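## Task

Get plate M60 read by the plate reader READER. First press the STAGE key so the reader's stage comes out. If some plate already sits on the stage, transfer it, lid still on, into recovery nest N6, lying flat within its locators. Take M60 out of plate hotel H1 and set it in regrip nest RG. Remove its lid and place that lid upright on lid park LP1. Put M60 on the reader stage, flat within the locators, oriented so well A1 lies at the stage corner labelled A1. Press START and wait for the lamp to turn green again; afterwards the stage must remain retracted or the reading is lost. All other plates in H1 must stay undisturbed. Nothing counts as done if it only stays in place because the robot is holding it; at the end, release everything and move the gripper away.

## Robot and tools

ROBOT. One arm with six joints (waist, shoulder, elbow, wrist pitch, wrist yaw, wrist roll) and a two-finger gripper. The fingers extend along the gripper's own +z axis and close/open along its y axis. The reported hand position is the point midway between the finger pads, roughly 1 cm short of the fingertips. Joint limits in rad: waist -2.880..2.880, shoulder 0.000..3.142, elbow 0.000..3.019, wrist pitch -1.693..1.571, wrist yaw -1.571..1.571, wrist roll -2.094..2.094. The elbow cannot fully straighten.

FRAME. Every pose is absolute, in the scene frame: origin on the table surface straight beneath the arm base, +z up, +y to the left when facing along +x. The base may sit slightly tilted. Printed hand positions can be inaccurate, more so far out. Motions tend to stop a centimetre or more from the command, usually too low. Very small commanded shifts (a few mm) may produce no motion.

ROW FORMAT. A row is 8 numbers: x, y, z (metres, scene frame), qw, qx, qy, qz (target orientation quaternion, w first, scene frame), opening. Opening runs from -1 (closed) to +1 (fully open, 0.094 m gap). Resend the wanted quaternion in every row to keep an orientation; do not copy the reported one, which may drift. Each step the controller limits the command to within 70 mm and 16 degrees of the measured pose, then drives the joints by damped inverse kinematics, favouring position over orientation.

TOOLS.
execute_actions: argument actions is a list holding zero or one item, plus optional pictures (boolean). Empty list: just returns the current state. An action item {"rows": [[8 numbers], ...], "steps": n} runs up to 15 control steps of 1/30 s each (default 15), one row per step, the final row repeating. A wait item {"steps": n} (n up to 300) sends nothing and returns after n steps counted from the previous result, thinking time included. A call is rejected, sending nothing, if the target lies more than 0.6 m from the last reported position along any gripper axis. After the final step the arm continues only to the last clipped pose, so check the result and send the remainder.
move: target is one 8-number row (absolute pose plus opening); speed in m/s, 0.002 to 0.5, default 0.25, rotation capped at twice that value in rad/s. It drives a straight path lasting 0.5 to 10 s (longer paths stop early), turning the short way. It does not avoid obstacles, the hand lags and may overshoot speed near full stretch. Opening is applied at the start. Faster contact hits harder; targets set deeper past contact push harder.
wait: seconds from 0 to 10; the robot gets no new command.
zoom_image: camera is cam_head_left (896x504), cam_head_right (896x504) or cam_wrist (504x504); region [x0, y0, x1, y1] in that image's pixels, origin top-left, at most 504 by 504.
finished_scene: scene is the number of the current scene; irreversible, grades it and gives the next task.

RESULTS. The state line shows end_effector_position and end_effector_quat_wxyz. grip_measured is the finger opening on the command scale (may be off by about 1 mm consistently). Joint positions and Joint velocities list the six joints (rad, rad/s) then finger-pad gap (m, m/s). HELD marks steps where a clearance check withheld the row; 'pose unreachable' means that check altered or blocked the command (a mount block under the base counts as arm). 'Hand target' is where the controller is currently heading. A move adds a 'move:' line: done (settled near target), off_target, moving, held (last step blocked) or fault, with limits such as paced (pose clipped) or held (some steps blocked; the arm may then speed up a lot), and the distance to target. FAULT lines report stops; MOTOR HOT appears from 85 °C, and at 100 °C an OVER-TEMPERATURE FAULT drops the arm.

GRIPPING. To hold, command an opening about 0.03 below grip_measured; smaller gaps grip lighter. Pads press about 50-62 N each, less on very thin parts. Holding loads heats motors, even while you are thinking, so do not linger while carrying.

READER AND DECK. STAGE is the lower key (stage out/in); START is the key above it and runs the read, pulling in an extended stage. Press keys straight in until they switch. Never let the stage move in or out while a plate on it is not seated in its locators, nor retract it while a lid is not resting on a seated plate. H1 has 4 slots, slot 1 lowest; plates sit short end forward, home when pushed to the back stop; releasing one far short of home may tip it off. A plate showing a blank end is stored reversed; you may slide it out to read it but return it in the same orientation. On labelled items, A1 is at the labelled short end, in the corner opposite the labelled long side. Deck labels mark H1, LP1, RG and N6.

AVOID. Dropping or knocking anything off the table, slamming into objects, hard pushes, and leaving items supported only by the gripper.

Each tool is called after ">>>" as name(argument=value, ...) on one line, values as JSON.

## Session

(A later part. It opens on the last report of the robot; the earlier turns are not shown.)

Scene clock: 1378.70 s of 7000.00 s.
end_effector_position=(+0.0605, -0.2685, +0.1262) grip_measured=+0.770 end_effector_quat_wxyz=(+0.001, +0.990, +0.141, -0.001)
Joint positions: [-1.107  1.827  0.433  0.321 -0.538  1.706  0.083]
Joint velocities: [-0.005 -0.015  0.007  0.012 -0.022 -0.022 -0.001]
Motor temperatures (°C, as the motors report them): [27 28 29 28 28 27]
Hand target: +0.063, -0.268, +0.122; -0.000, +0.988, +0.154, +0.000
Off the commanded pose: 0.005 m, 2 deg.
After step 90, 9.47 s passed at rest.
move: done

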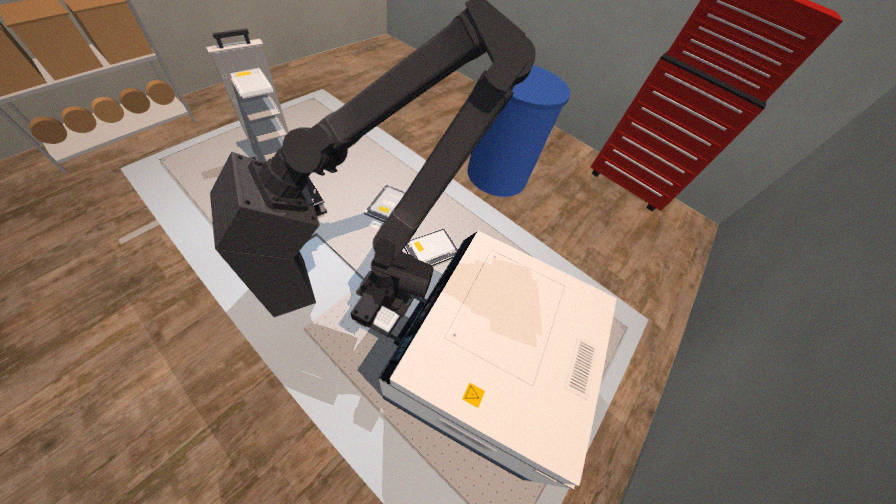

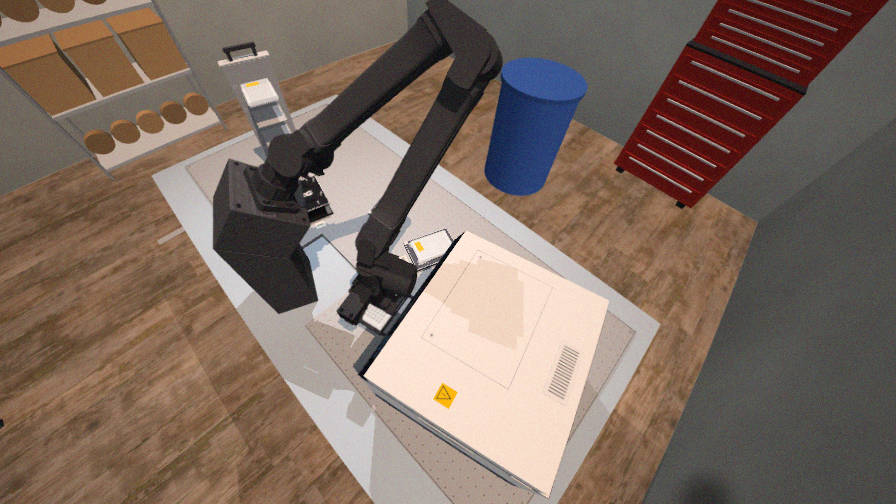

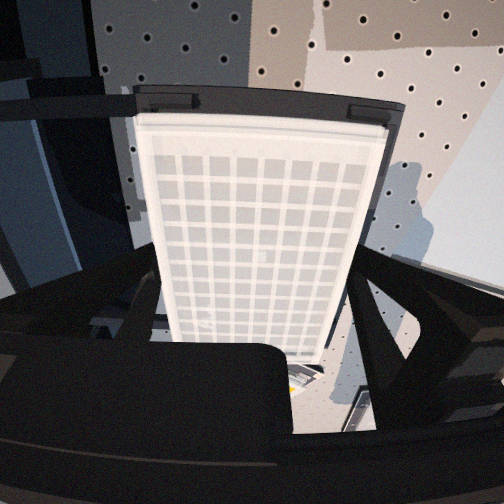

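>>> move(target=[0.062,-0.261,0.124,0,0.988,0.154,0,0.73], speed=0.004)

>>> zoom_image(camera="cam_wrist", region=[60,30,420,380])

Scene clock: 1389.90 s of 7000.00 s.
end_effector_position=(+0.0626, -0.2718, +0.1259) grip_measured=+0.770 end_effector_quat_wxyz=(+0.008, +0.989, +0.146, +0.000)
Joint positions: [-1.104  1.827  0.433  0.339 -0.537  1.706  0.083]
Joint velocities: [-0.005 -0.015  0.017 -0.002  0.037  0.037  0.   ]
Motor temperatures (°C, as the motors report them): [27 28 29 28 28 27]
Hand target: +0.062, -0.261, +0.124; -0.000, +0.988, +0.154, +0.000
Off the commanded pose: 0.011 m, 1 deg.
After step 90, 4.70 s passed at rest.
move: off_target

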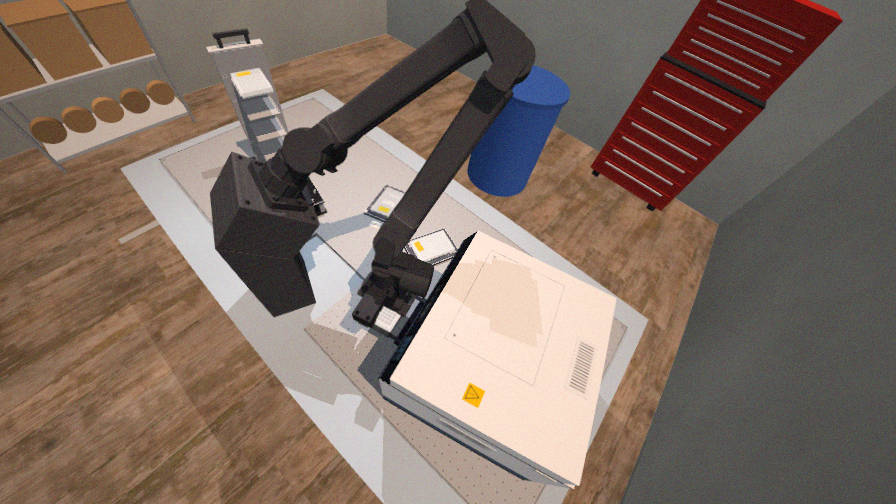

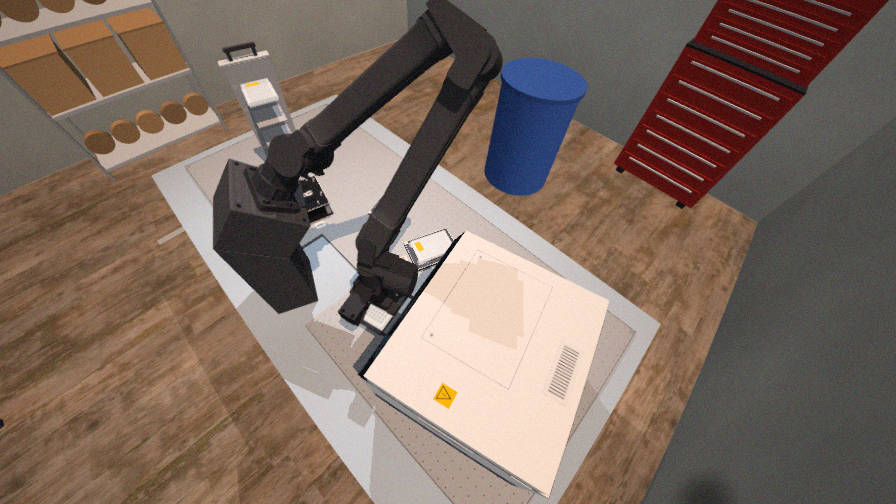

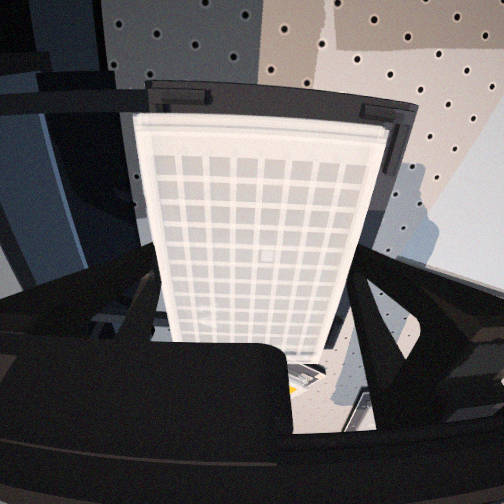

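Region (60, 30, 420, 380) of cam_wrist's 504x504 image, scaled by 1.400, with more detail than that image has; it fills the top 490 rows of this view, and the rest is white.

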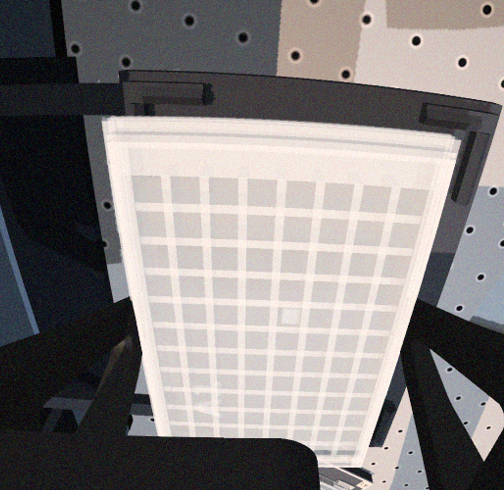

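>>> move(target=[0.062,-0.258,0.15,0,0.988,0.154,0,0.73], speed=0.02)

>>> move(target=[0.061,-0.262,0.124,0,0.988,0.154,0,0.73], speed=0.01)

>>> zoom_image(camera="cam_wrist", region=[60,30,420,380])

Scene clock: 1402.40 s of 7000.00 s.
end_effector_position=(+0.0666, -0.2638, +0.1449) grip_measured=+0.770 end_effector_quat_wxyz=(+0.003, +0.988, +0.156, +0.002)
Joint positions: [-1.122  1.745  0.398  0.273 -0.552  1.663  0.083]
Joint velocities: [-0.005 -0.005 -0.012 -0.027 -0.007 -0.066 -0.   ]
Motor temperatures (°C, as the motors report them): [27 28 30 28 28 27]
Hand target: +0.062, -0.258, +0.150; +0.000, +0.988, +0.154, -0.000
Off the commanded pose: 0.009 m, 1 deg.
After step 90, 7.87 s passed at rest.
move: done

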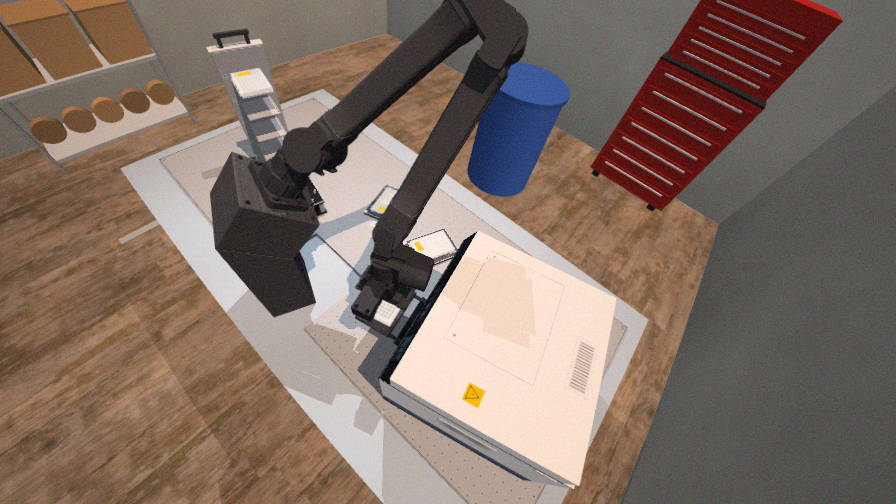

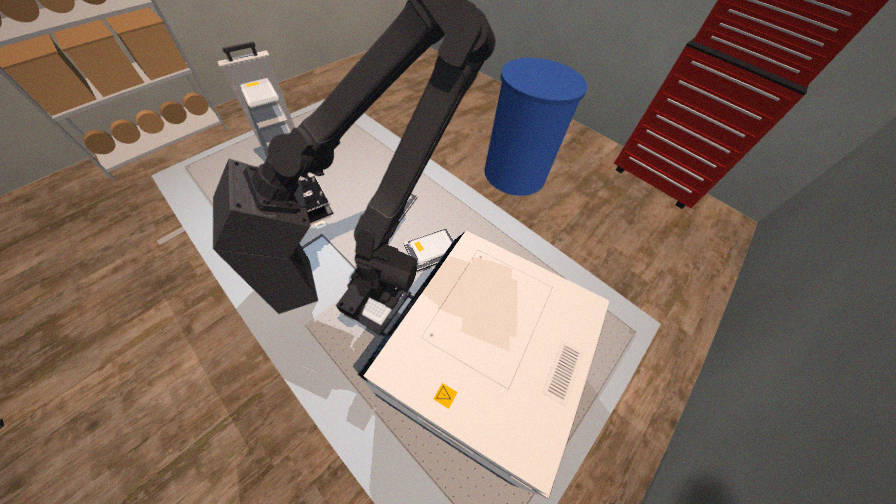

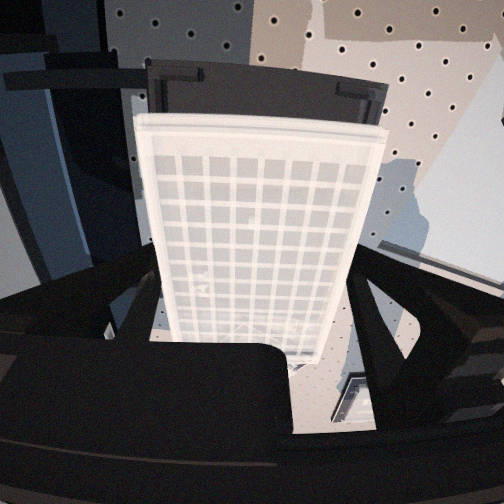

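Scene clock: 1404.80 s of 7000.00 s.
end_effector_position=(+0.0584, -0.2625, +0.1276) grip_measured=+0.770 end_effector_quat_wxyz=(+0.001, +0.988, +0.154, -0.001)
Joint positions: [-1.108  1.83   0.417  0.338 -0.539  1.678  0.083]
Joint velocities: [ 0.005 -0.005  0.007 -0.002  0.007 -0.022 -0.001]
Motor temperatures (°C, as the motors report them): [27 28 30 28 28 27]
Hand target: +0.061, -0.262, +0.124; +0.000, +0.988, +0.154, +0.000
Off the commanded pose: 0.004 m, 0 deg.
move: done

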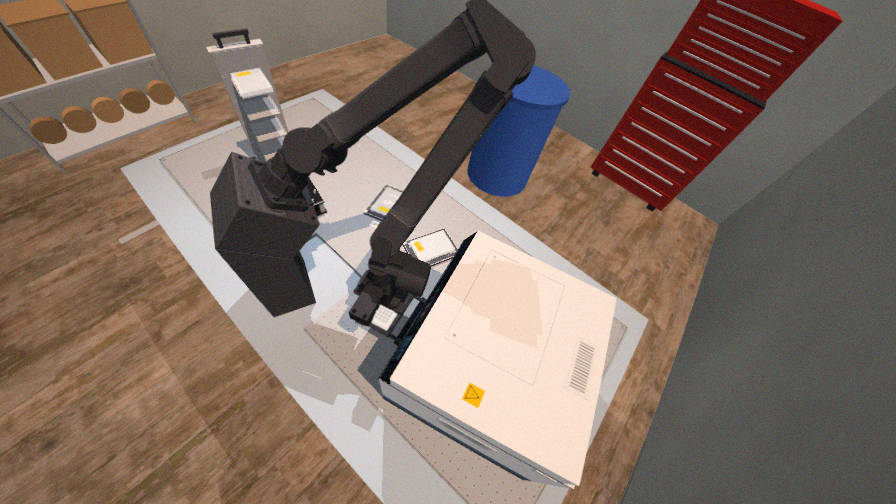

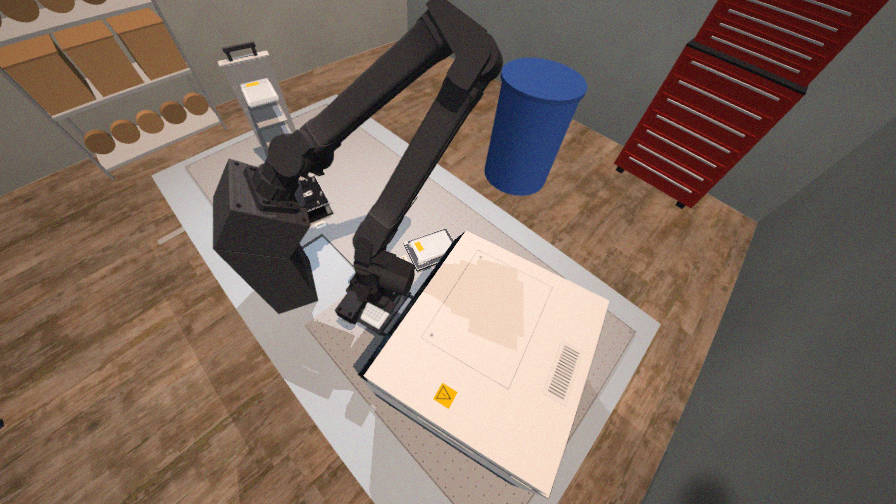

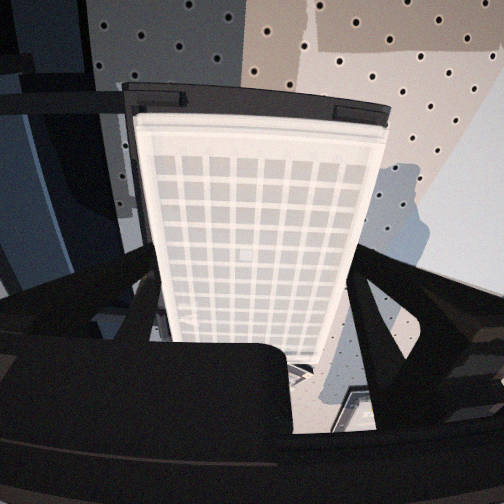

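Region (60, 30, 420, 380) of cam_wrist's 504x504 image, scaled by 1.400, with more detail than that image has; it fills the top 490 rows of this view, and the rest is white.

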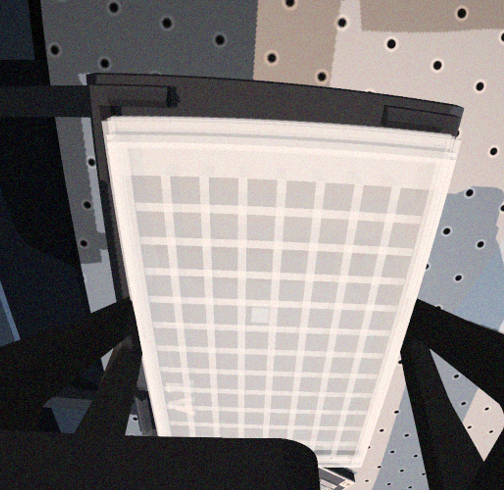

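>>> move(target=[0.062,-0.260,0.15,0,0.989,0.147,0,0.73], speed=0.02)

>>> move(target=[0.062,-0.264,0.122,0,0.989,0.147,0,0.73], speed=0.01)

>>> zoom_image(camera="cam_wrist", region=[60,30,420,380])

Scene clock: 1417.97 s of 7000.00 s.
end_effector_position=(+0.0668, -0.2658, +0.1452) grip_measured=+0.770 end_effector_quat_wxyz=(+0.003, +0.989, +0.150, +0.003)
Joint positions: [-1.124  1.743  0.402  0.265 -0.553  1.674  0.083]
Joint velocities: [-0.015 -0.005  0.002  0.002 -0.022 -0.022 -0.   ]
Motor temperatures (°C, as the motors report them): [27 28 30 28 28 27]
Hand target: +0.062, -0.260, +0.150; +0.000, +0.989, +0.147, -0.000
Off the commanded pose: 0.009 m, 1 deg.
After step 90, 8.77 s passed at rest.
move: done

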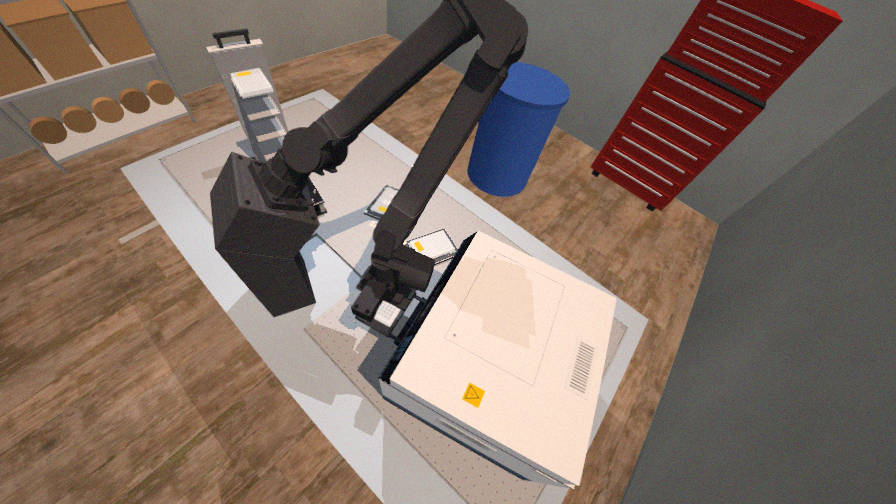

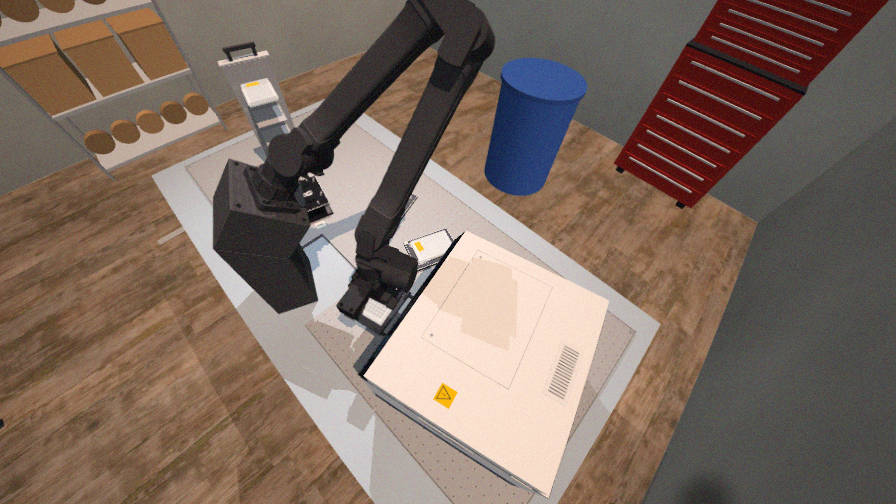

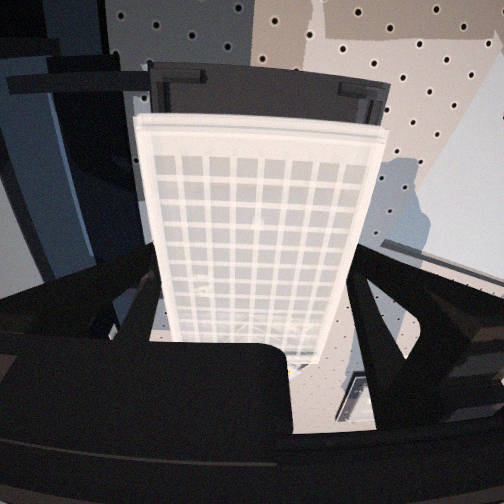

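Scene clock: 1420.57 s of 7000.00 s.
end_effector_position=(+0.0595, -0.2645, +0.1256) grip_measured=+0.770 end_effector_quat_wxyz=(+0.001, +0.989, +0.147, -0.001)
Joint positions: [-1.103  1.834  0.424  0.337 -0.537  1.696  0.083]
Joint velocities: [-0.005 -0.015 -0.007 -0.007  0.051  0.066  0.   ]
Motor temperatures (°C, as the motors report them): [27 28 30 28 28 27]
Hand target: +0.062, -0.264, +0.122; -0.000, +0.989, +0.147, +0.000
Off the commanded pose: 0.004 m, 0 deg.
move: done

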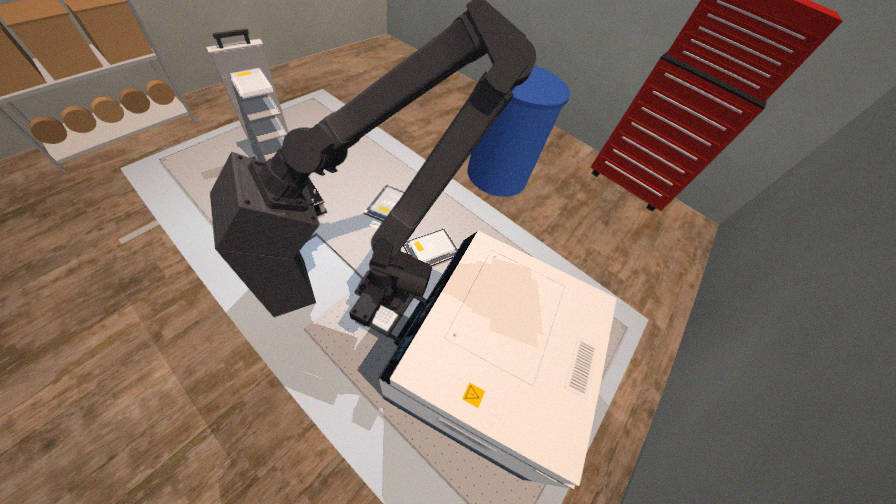

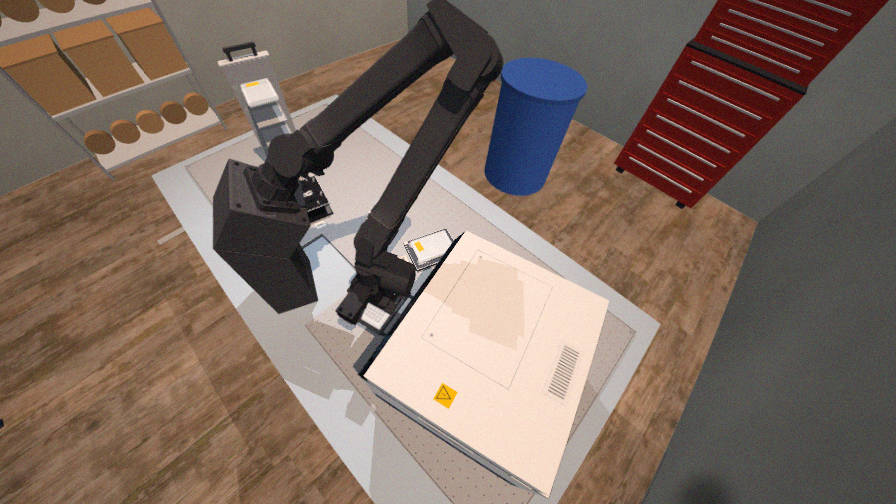

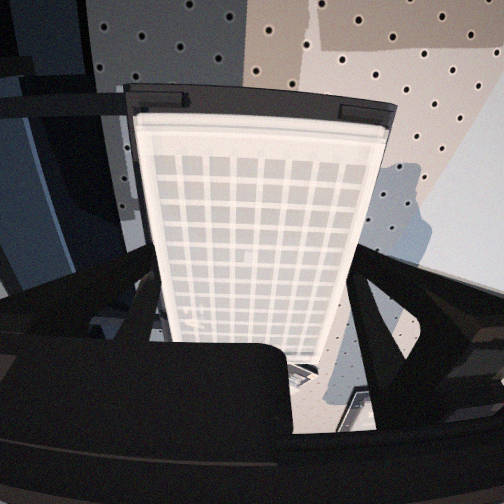

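Region (60, 30, 420, 380) of cam_wrist's 504x504 image, scaled by 1.400, with more detail than that image has; it fills the top 490 rows of this view, and the rest is white.

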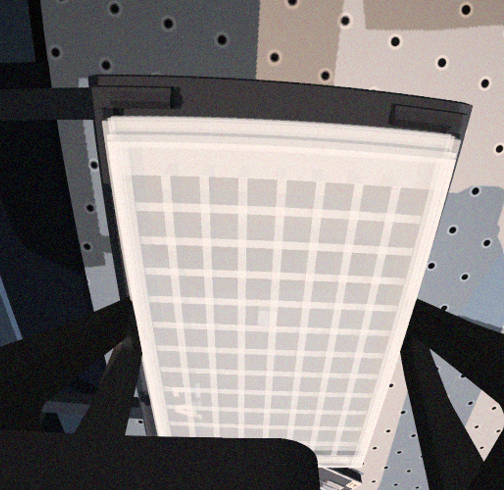

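>>> move(target=[0.063,-0.264,0.117,0,0.989,0.147,0,0.73], speed=0.004)

>>> zoom_image(camera="cam_wrist", region=[60,30,420,380])

Scene clock: 1436.57 s of 7000.00 s.
end_effector_position=(+0.0596, -0.2653, +0.1225) grip_measured=+0.770 end_effector_quat_wxyz=(+0.002, +0.990, +0.144, -0.002)
Joint positions: [-1.097  1.845  0.428  0.351 -0.531  1.711  0.083]
Joint velocities: [ 0.005 -0.024  0.002  0.002 -0.022  0.007 -0.   ]
Motor temperatures (°C, as the motors report them): [27 28 29 28 28 27]
Hand target: +0.063, -0.264, +0.117; -0.000, +0.989, +0.147, -0.000
Off the commanded pose: 0.007 m, 1 deg.
After step 90, 10.47 s passed at rest.
move: done

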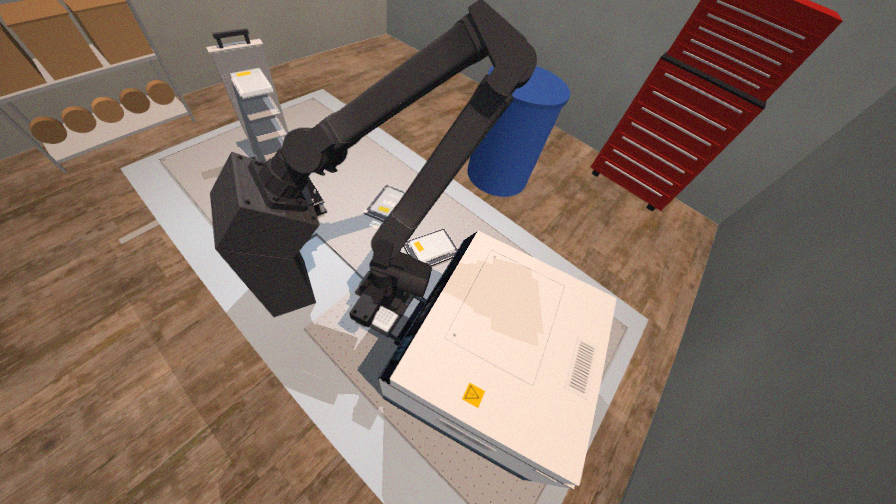

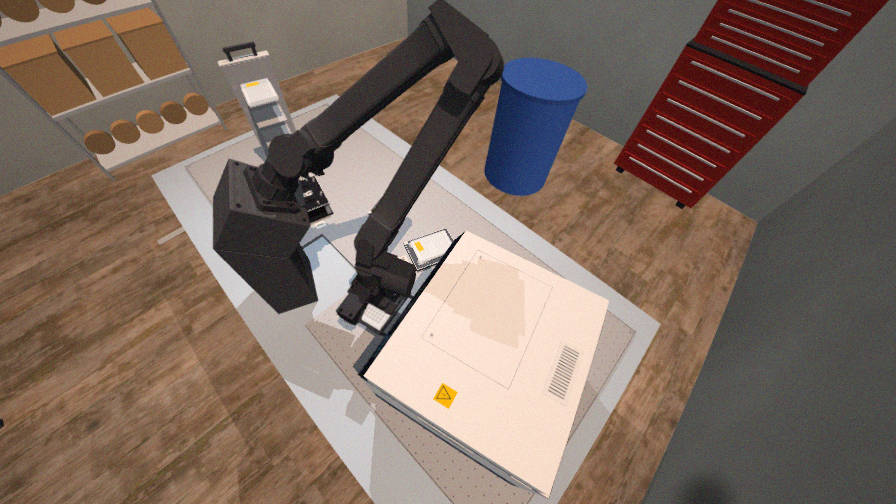

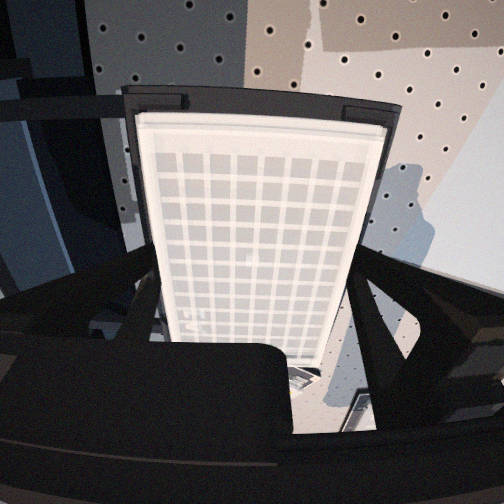

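Region (60, 30, 420, 380) of cam_wrist's 504x504 image, scaled by 1.400, with more detail than that image has; it fills the top 490 rows of this view, and the rest is white.

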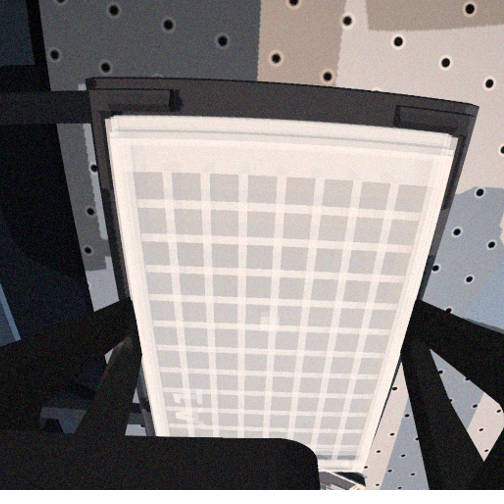

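>>> execute_actions(actions=[{"rows":[[0.063,-0.264,0.119,0,0.989,0.147,0,0.775],[0.063,-0.264,0.119,0,0.989,0.147,0,0.785],[0.063,-0.264,0.119,0,0.989,0.147,0,0.80],[0.063,-0.264,0.119,0,0.989,0.147,0,1]],"steps":15}])

>>> move(target=[0.066,-0.263,0.175,0,0.989,0.147,0,1], speed=0.03)

>>> zoom_image(camera="cam_wrist", region=[100,30,420,340])

>>> zoom_image(camera="cam_head_right", region=[320,250,440,350])

Scene clock: 1446.23 s of 7000.00 s.
end_effector_position=(+0.0597, -0.2652, +0.1224) grip_measured=+1.000 end_effector_quat_wxyz=(+0.002, +0.990, +0.144, -0.002)
Joint positions: [-1.097  1.845  0.428  0.351 -0.531  1.711  0.094]
Joint velocities: [-0.015  0.005  0.002 -0.002 -0.095  0.007  0.   ]
Motor temperatures (°C, as the motors report them): [27 28 29 28 28 27]
Hand target: +0.063, -0.264, +0.119; -0.000, +0.989, +0.147, +0.000
Off the commanded pose: 0.005 m, 0 deg.
Steps of this call (steps 1 to 90: nothing new was sent; then 6.17 s passed at rest; steps 91 to 105: all 15 steps of this action). Readings (end_effector_position):
91: (+0.0596, -0.2653, +0.1225)
92: (+0.0596, -0.2653, +0.1225)
94: (+0.0596, -0.2653, +0.1225)
98: (+0.0597, -0.2652, +0.1224)
105: the state above

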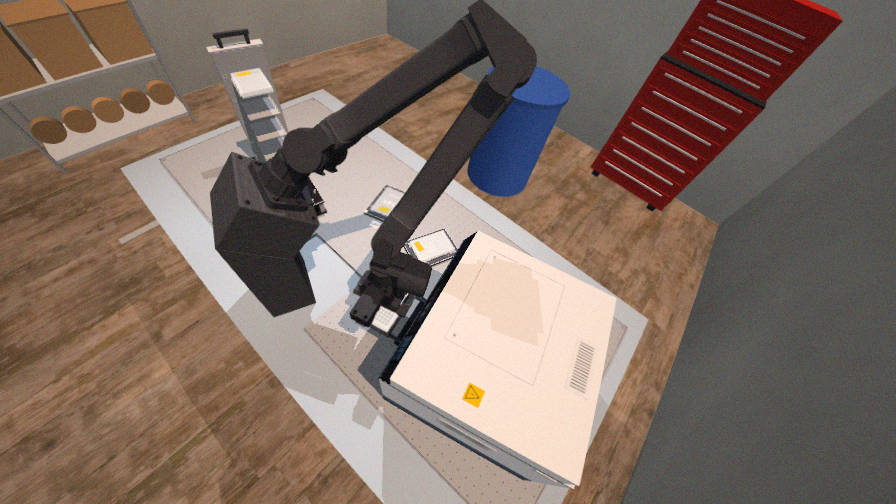

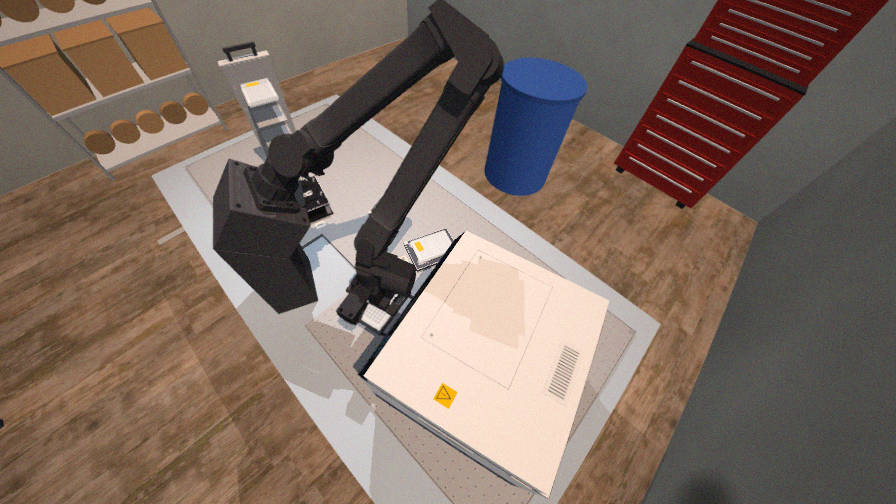

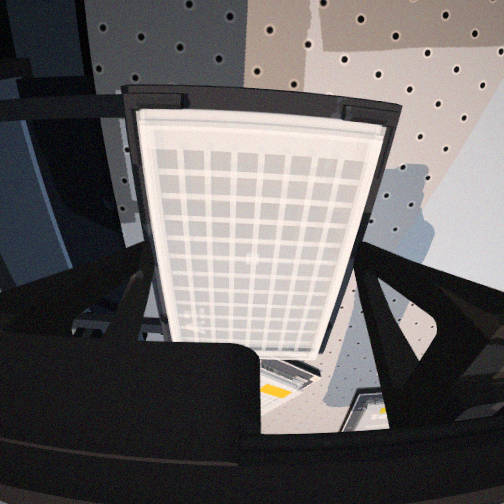

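Scene clock: 1448.50 s of 7000.00 s.
end_effector_position=(+0.0701, -0.2672, +0.1725) grip_measured=+1.000 end_effector_quat_wxyz=(+0.003, +0.989, +0.148, +0.002)
Joint positions: [-1.169  1.622  0.384  0.135 -0.573  1.629  0.094]
Joint velocities: [-0.024 -0.005 -0.012 -0.012 -0.007 -0.051  0.   ]
Motor temperatures (°C, as the motors report them): [27 28 29 28 28 27]
Hand target: +0.066, -0.263, +0.176; +0.000, +0.989, +0.147, -0.000
Off the commanded pose: 0.006 m, 0 deg.
move: done

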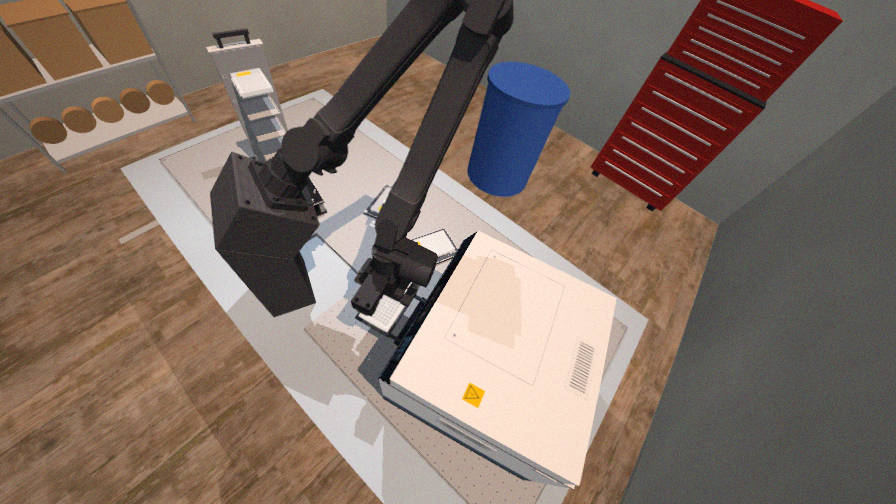

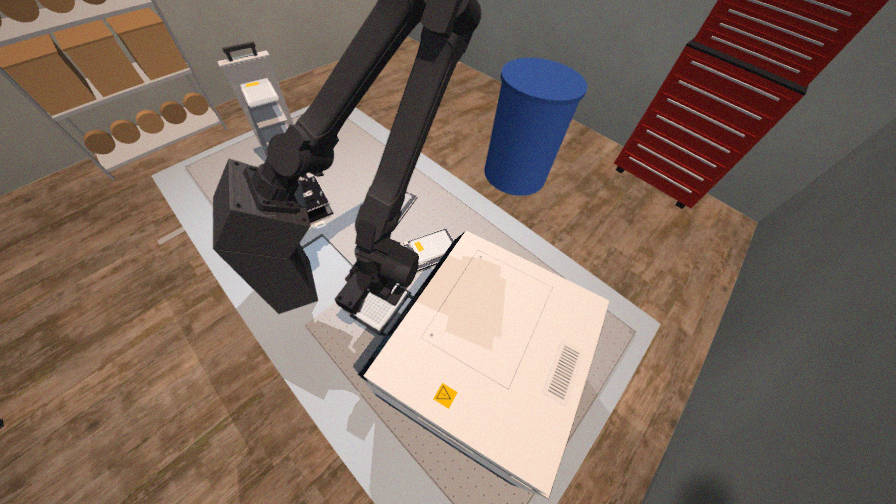

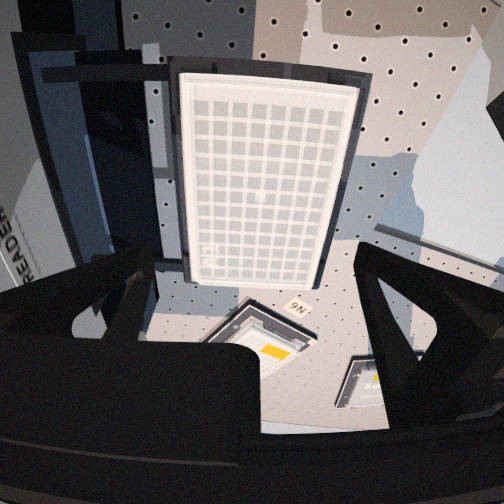

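Region (100, 30, 420, 340) of cam_wrist's 504x504 image, scaled by 1.575, with more detail than that image has; it fills the top 488 rows of this view, and the rest is white.

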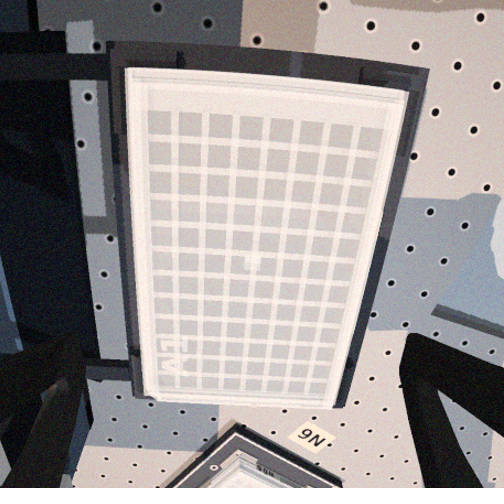

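Region (320, 250, 440, 350) of cam_head_right's 896x504 image, scaled by 4.200, with more detail than that image has.

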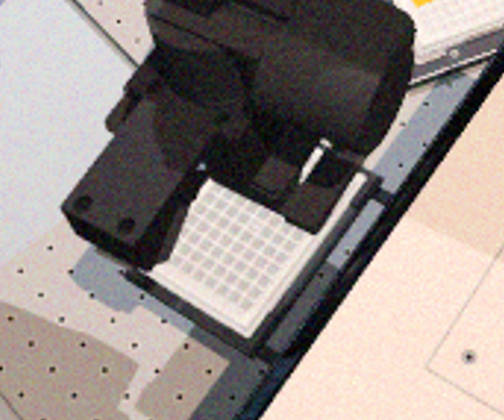

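>>> move(target=[0.2,-0.2,0.24,0,0.906,0.423,0,-1], speed=0.08)

>>> move(target=[0.3,-0.2,0.25,0.354,0.612,0.612,-0.354,-1], speed=0.08)

>>> zoom_image(camera="cam_head_right", region=[330,260,430,350])

>>> zoom_image(camera="cam_head_left", region=[335,260,435,350])

Scene clock: 1463.43 s of 7000.00 s.
end_effector_position=(+0.1979, -0.1959, +0.2406) grip_measured=-0.995 end_effector_quat_wxyz=(-0.002, +0.911, +0.412, -0.001)
Joint positions: [-0.741  0.946  0.307 -0.293 -0.342  1.477  0.   ]
Joint velocities: [-0.005 -0.005 -0.007  0.002  0.095  0.037 -0.001]
Motor temperatures (°C, as the motors report them): [27 28 29 28 28 27]
Hand target: +0.203, -0.197, +0.242; -0.001, +0.906, +0.422, +0.001
Off the commanded pose: 0.005 m, 1 deg.
After step 90, 8.03 s passed at rest.
move: done

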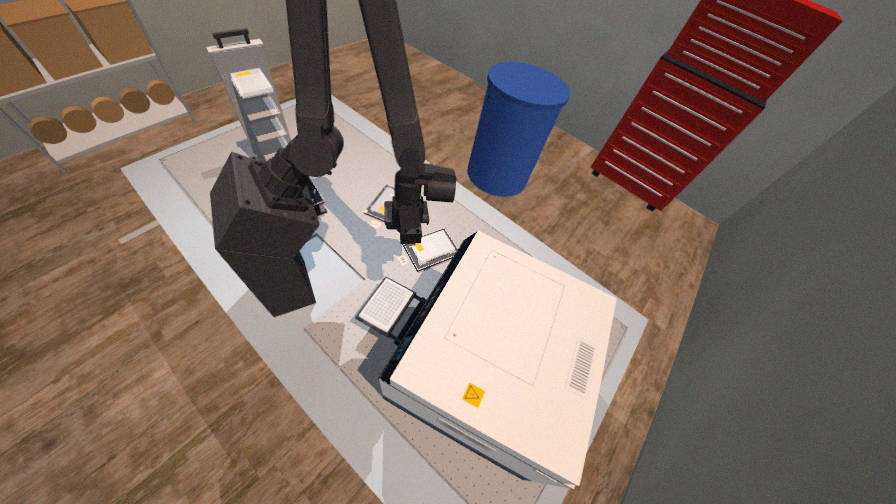

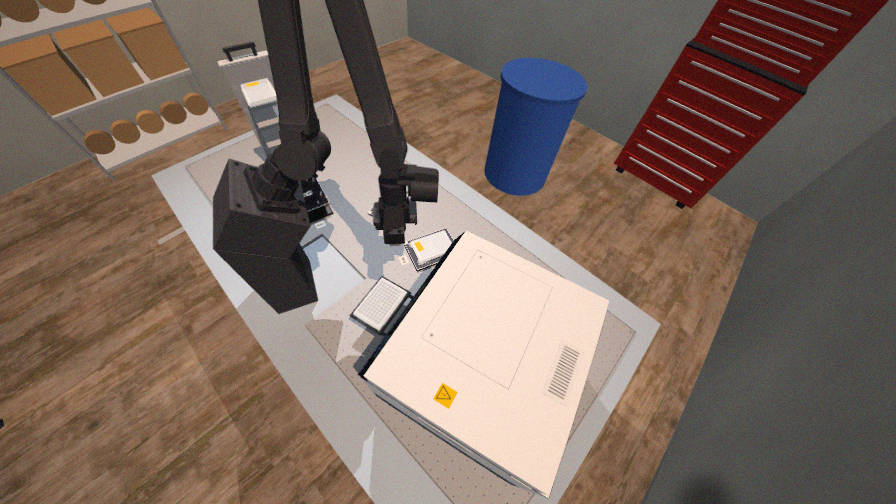

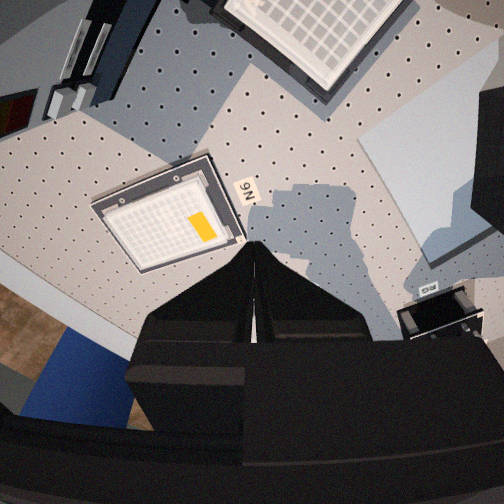

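Scene clock: 1471.70 s of 7000.00 s.
end_effector_position=(+0.2990, -0.2000, +0.2486) grip_measured=-0.995 end_effector_quat_wxyz=(+0.357, +0.619, +0.606, -0.350)
Joint positions: [0.052 1.341 0.308 0.608 1.17  1.077 0.   ]
Joint velocities: [-0.005  0.005  0.027  0.022  0.022 -0.051  0.001]
Motor temperatures (°C, as the motors report them): [26 28 29 28 28 27]
Hand target: +0.301, -0.197, +0.247; +0.356, +0.613, +0.613, -0.349
Off the commanded pose: 0.002 m, 1 deg.
move: done

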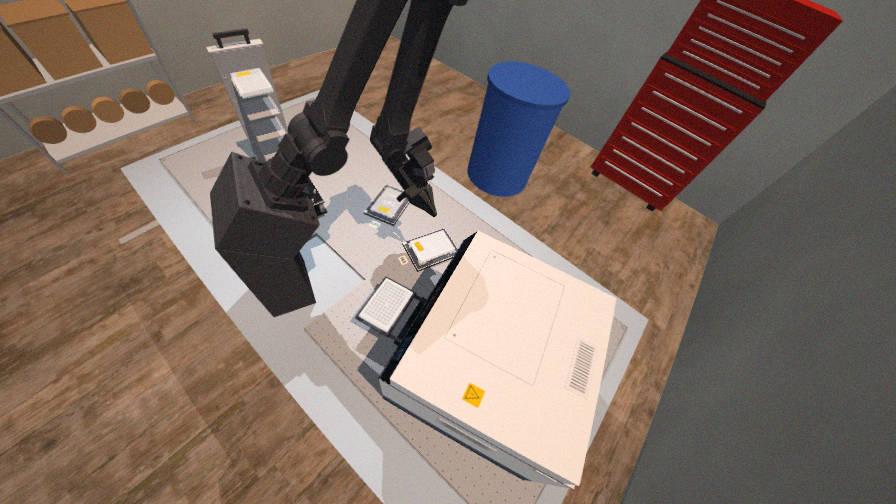

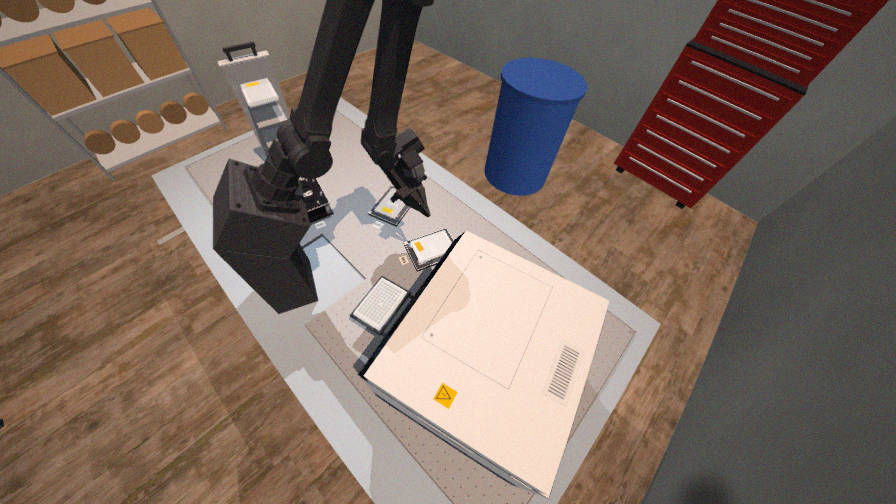

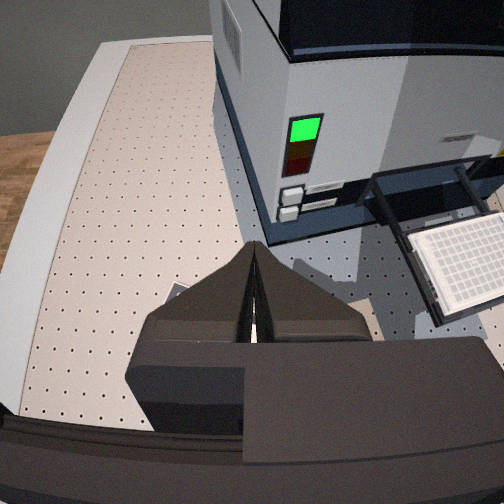

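Region (330, 260, 430, 350) of cam_head_right's 896x504 image, scaled by 5.040, with more detail than that image has; it fills the top 454 rows of this view, and the rest is white.

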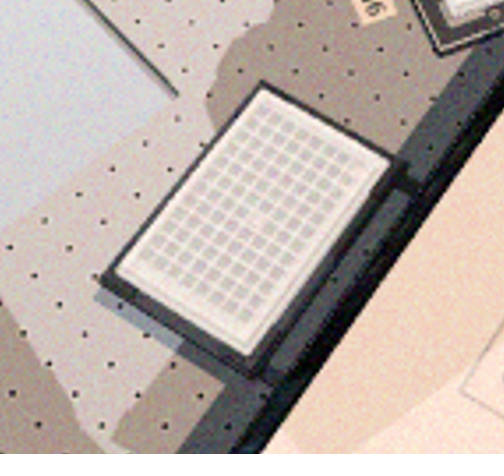

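Region (335, 260, 435, 350) of cam_head_left's 896x504 image, scaled by 5.040, with more detail than that image has; it fills the top 454 rows of this view, and the rest is white.

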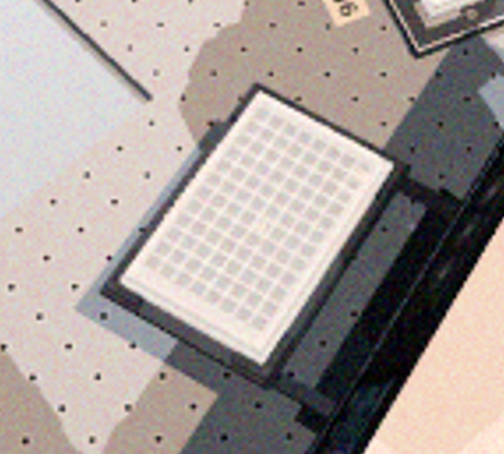

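>>> zoom_image(camera="cam_wrist", region=[264,100,504,340])

Region (264, 100, 504, 340) of cam_wrist's 504x504 image, scaled by 2.100, with more detail than that image has.

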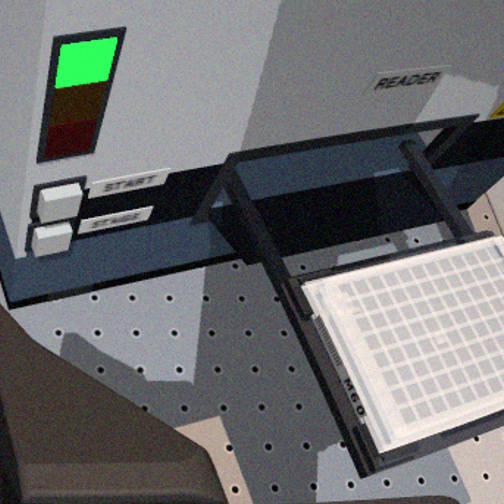

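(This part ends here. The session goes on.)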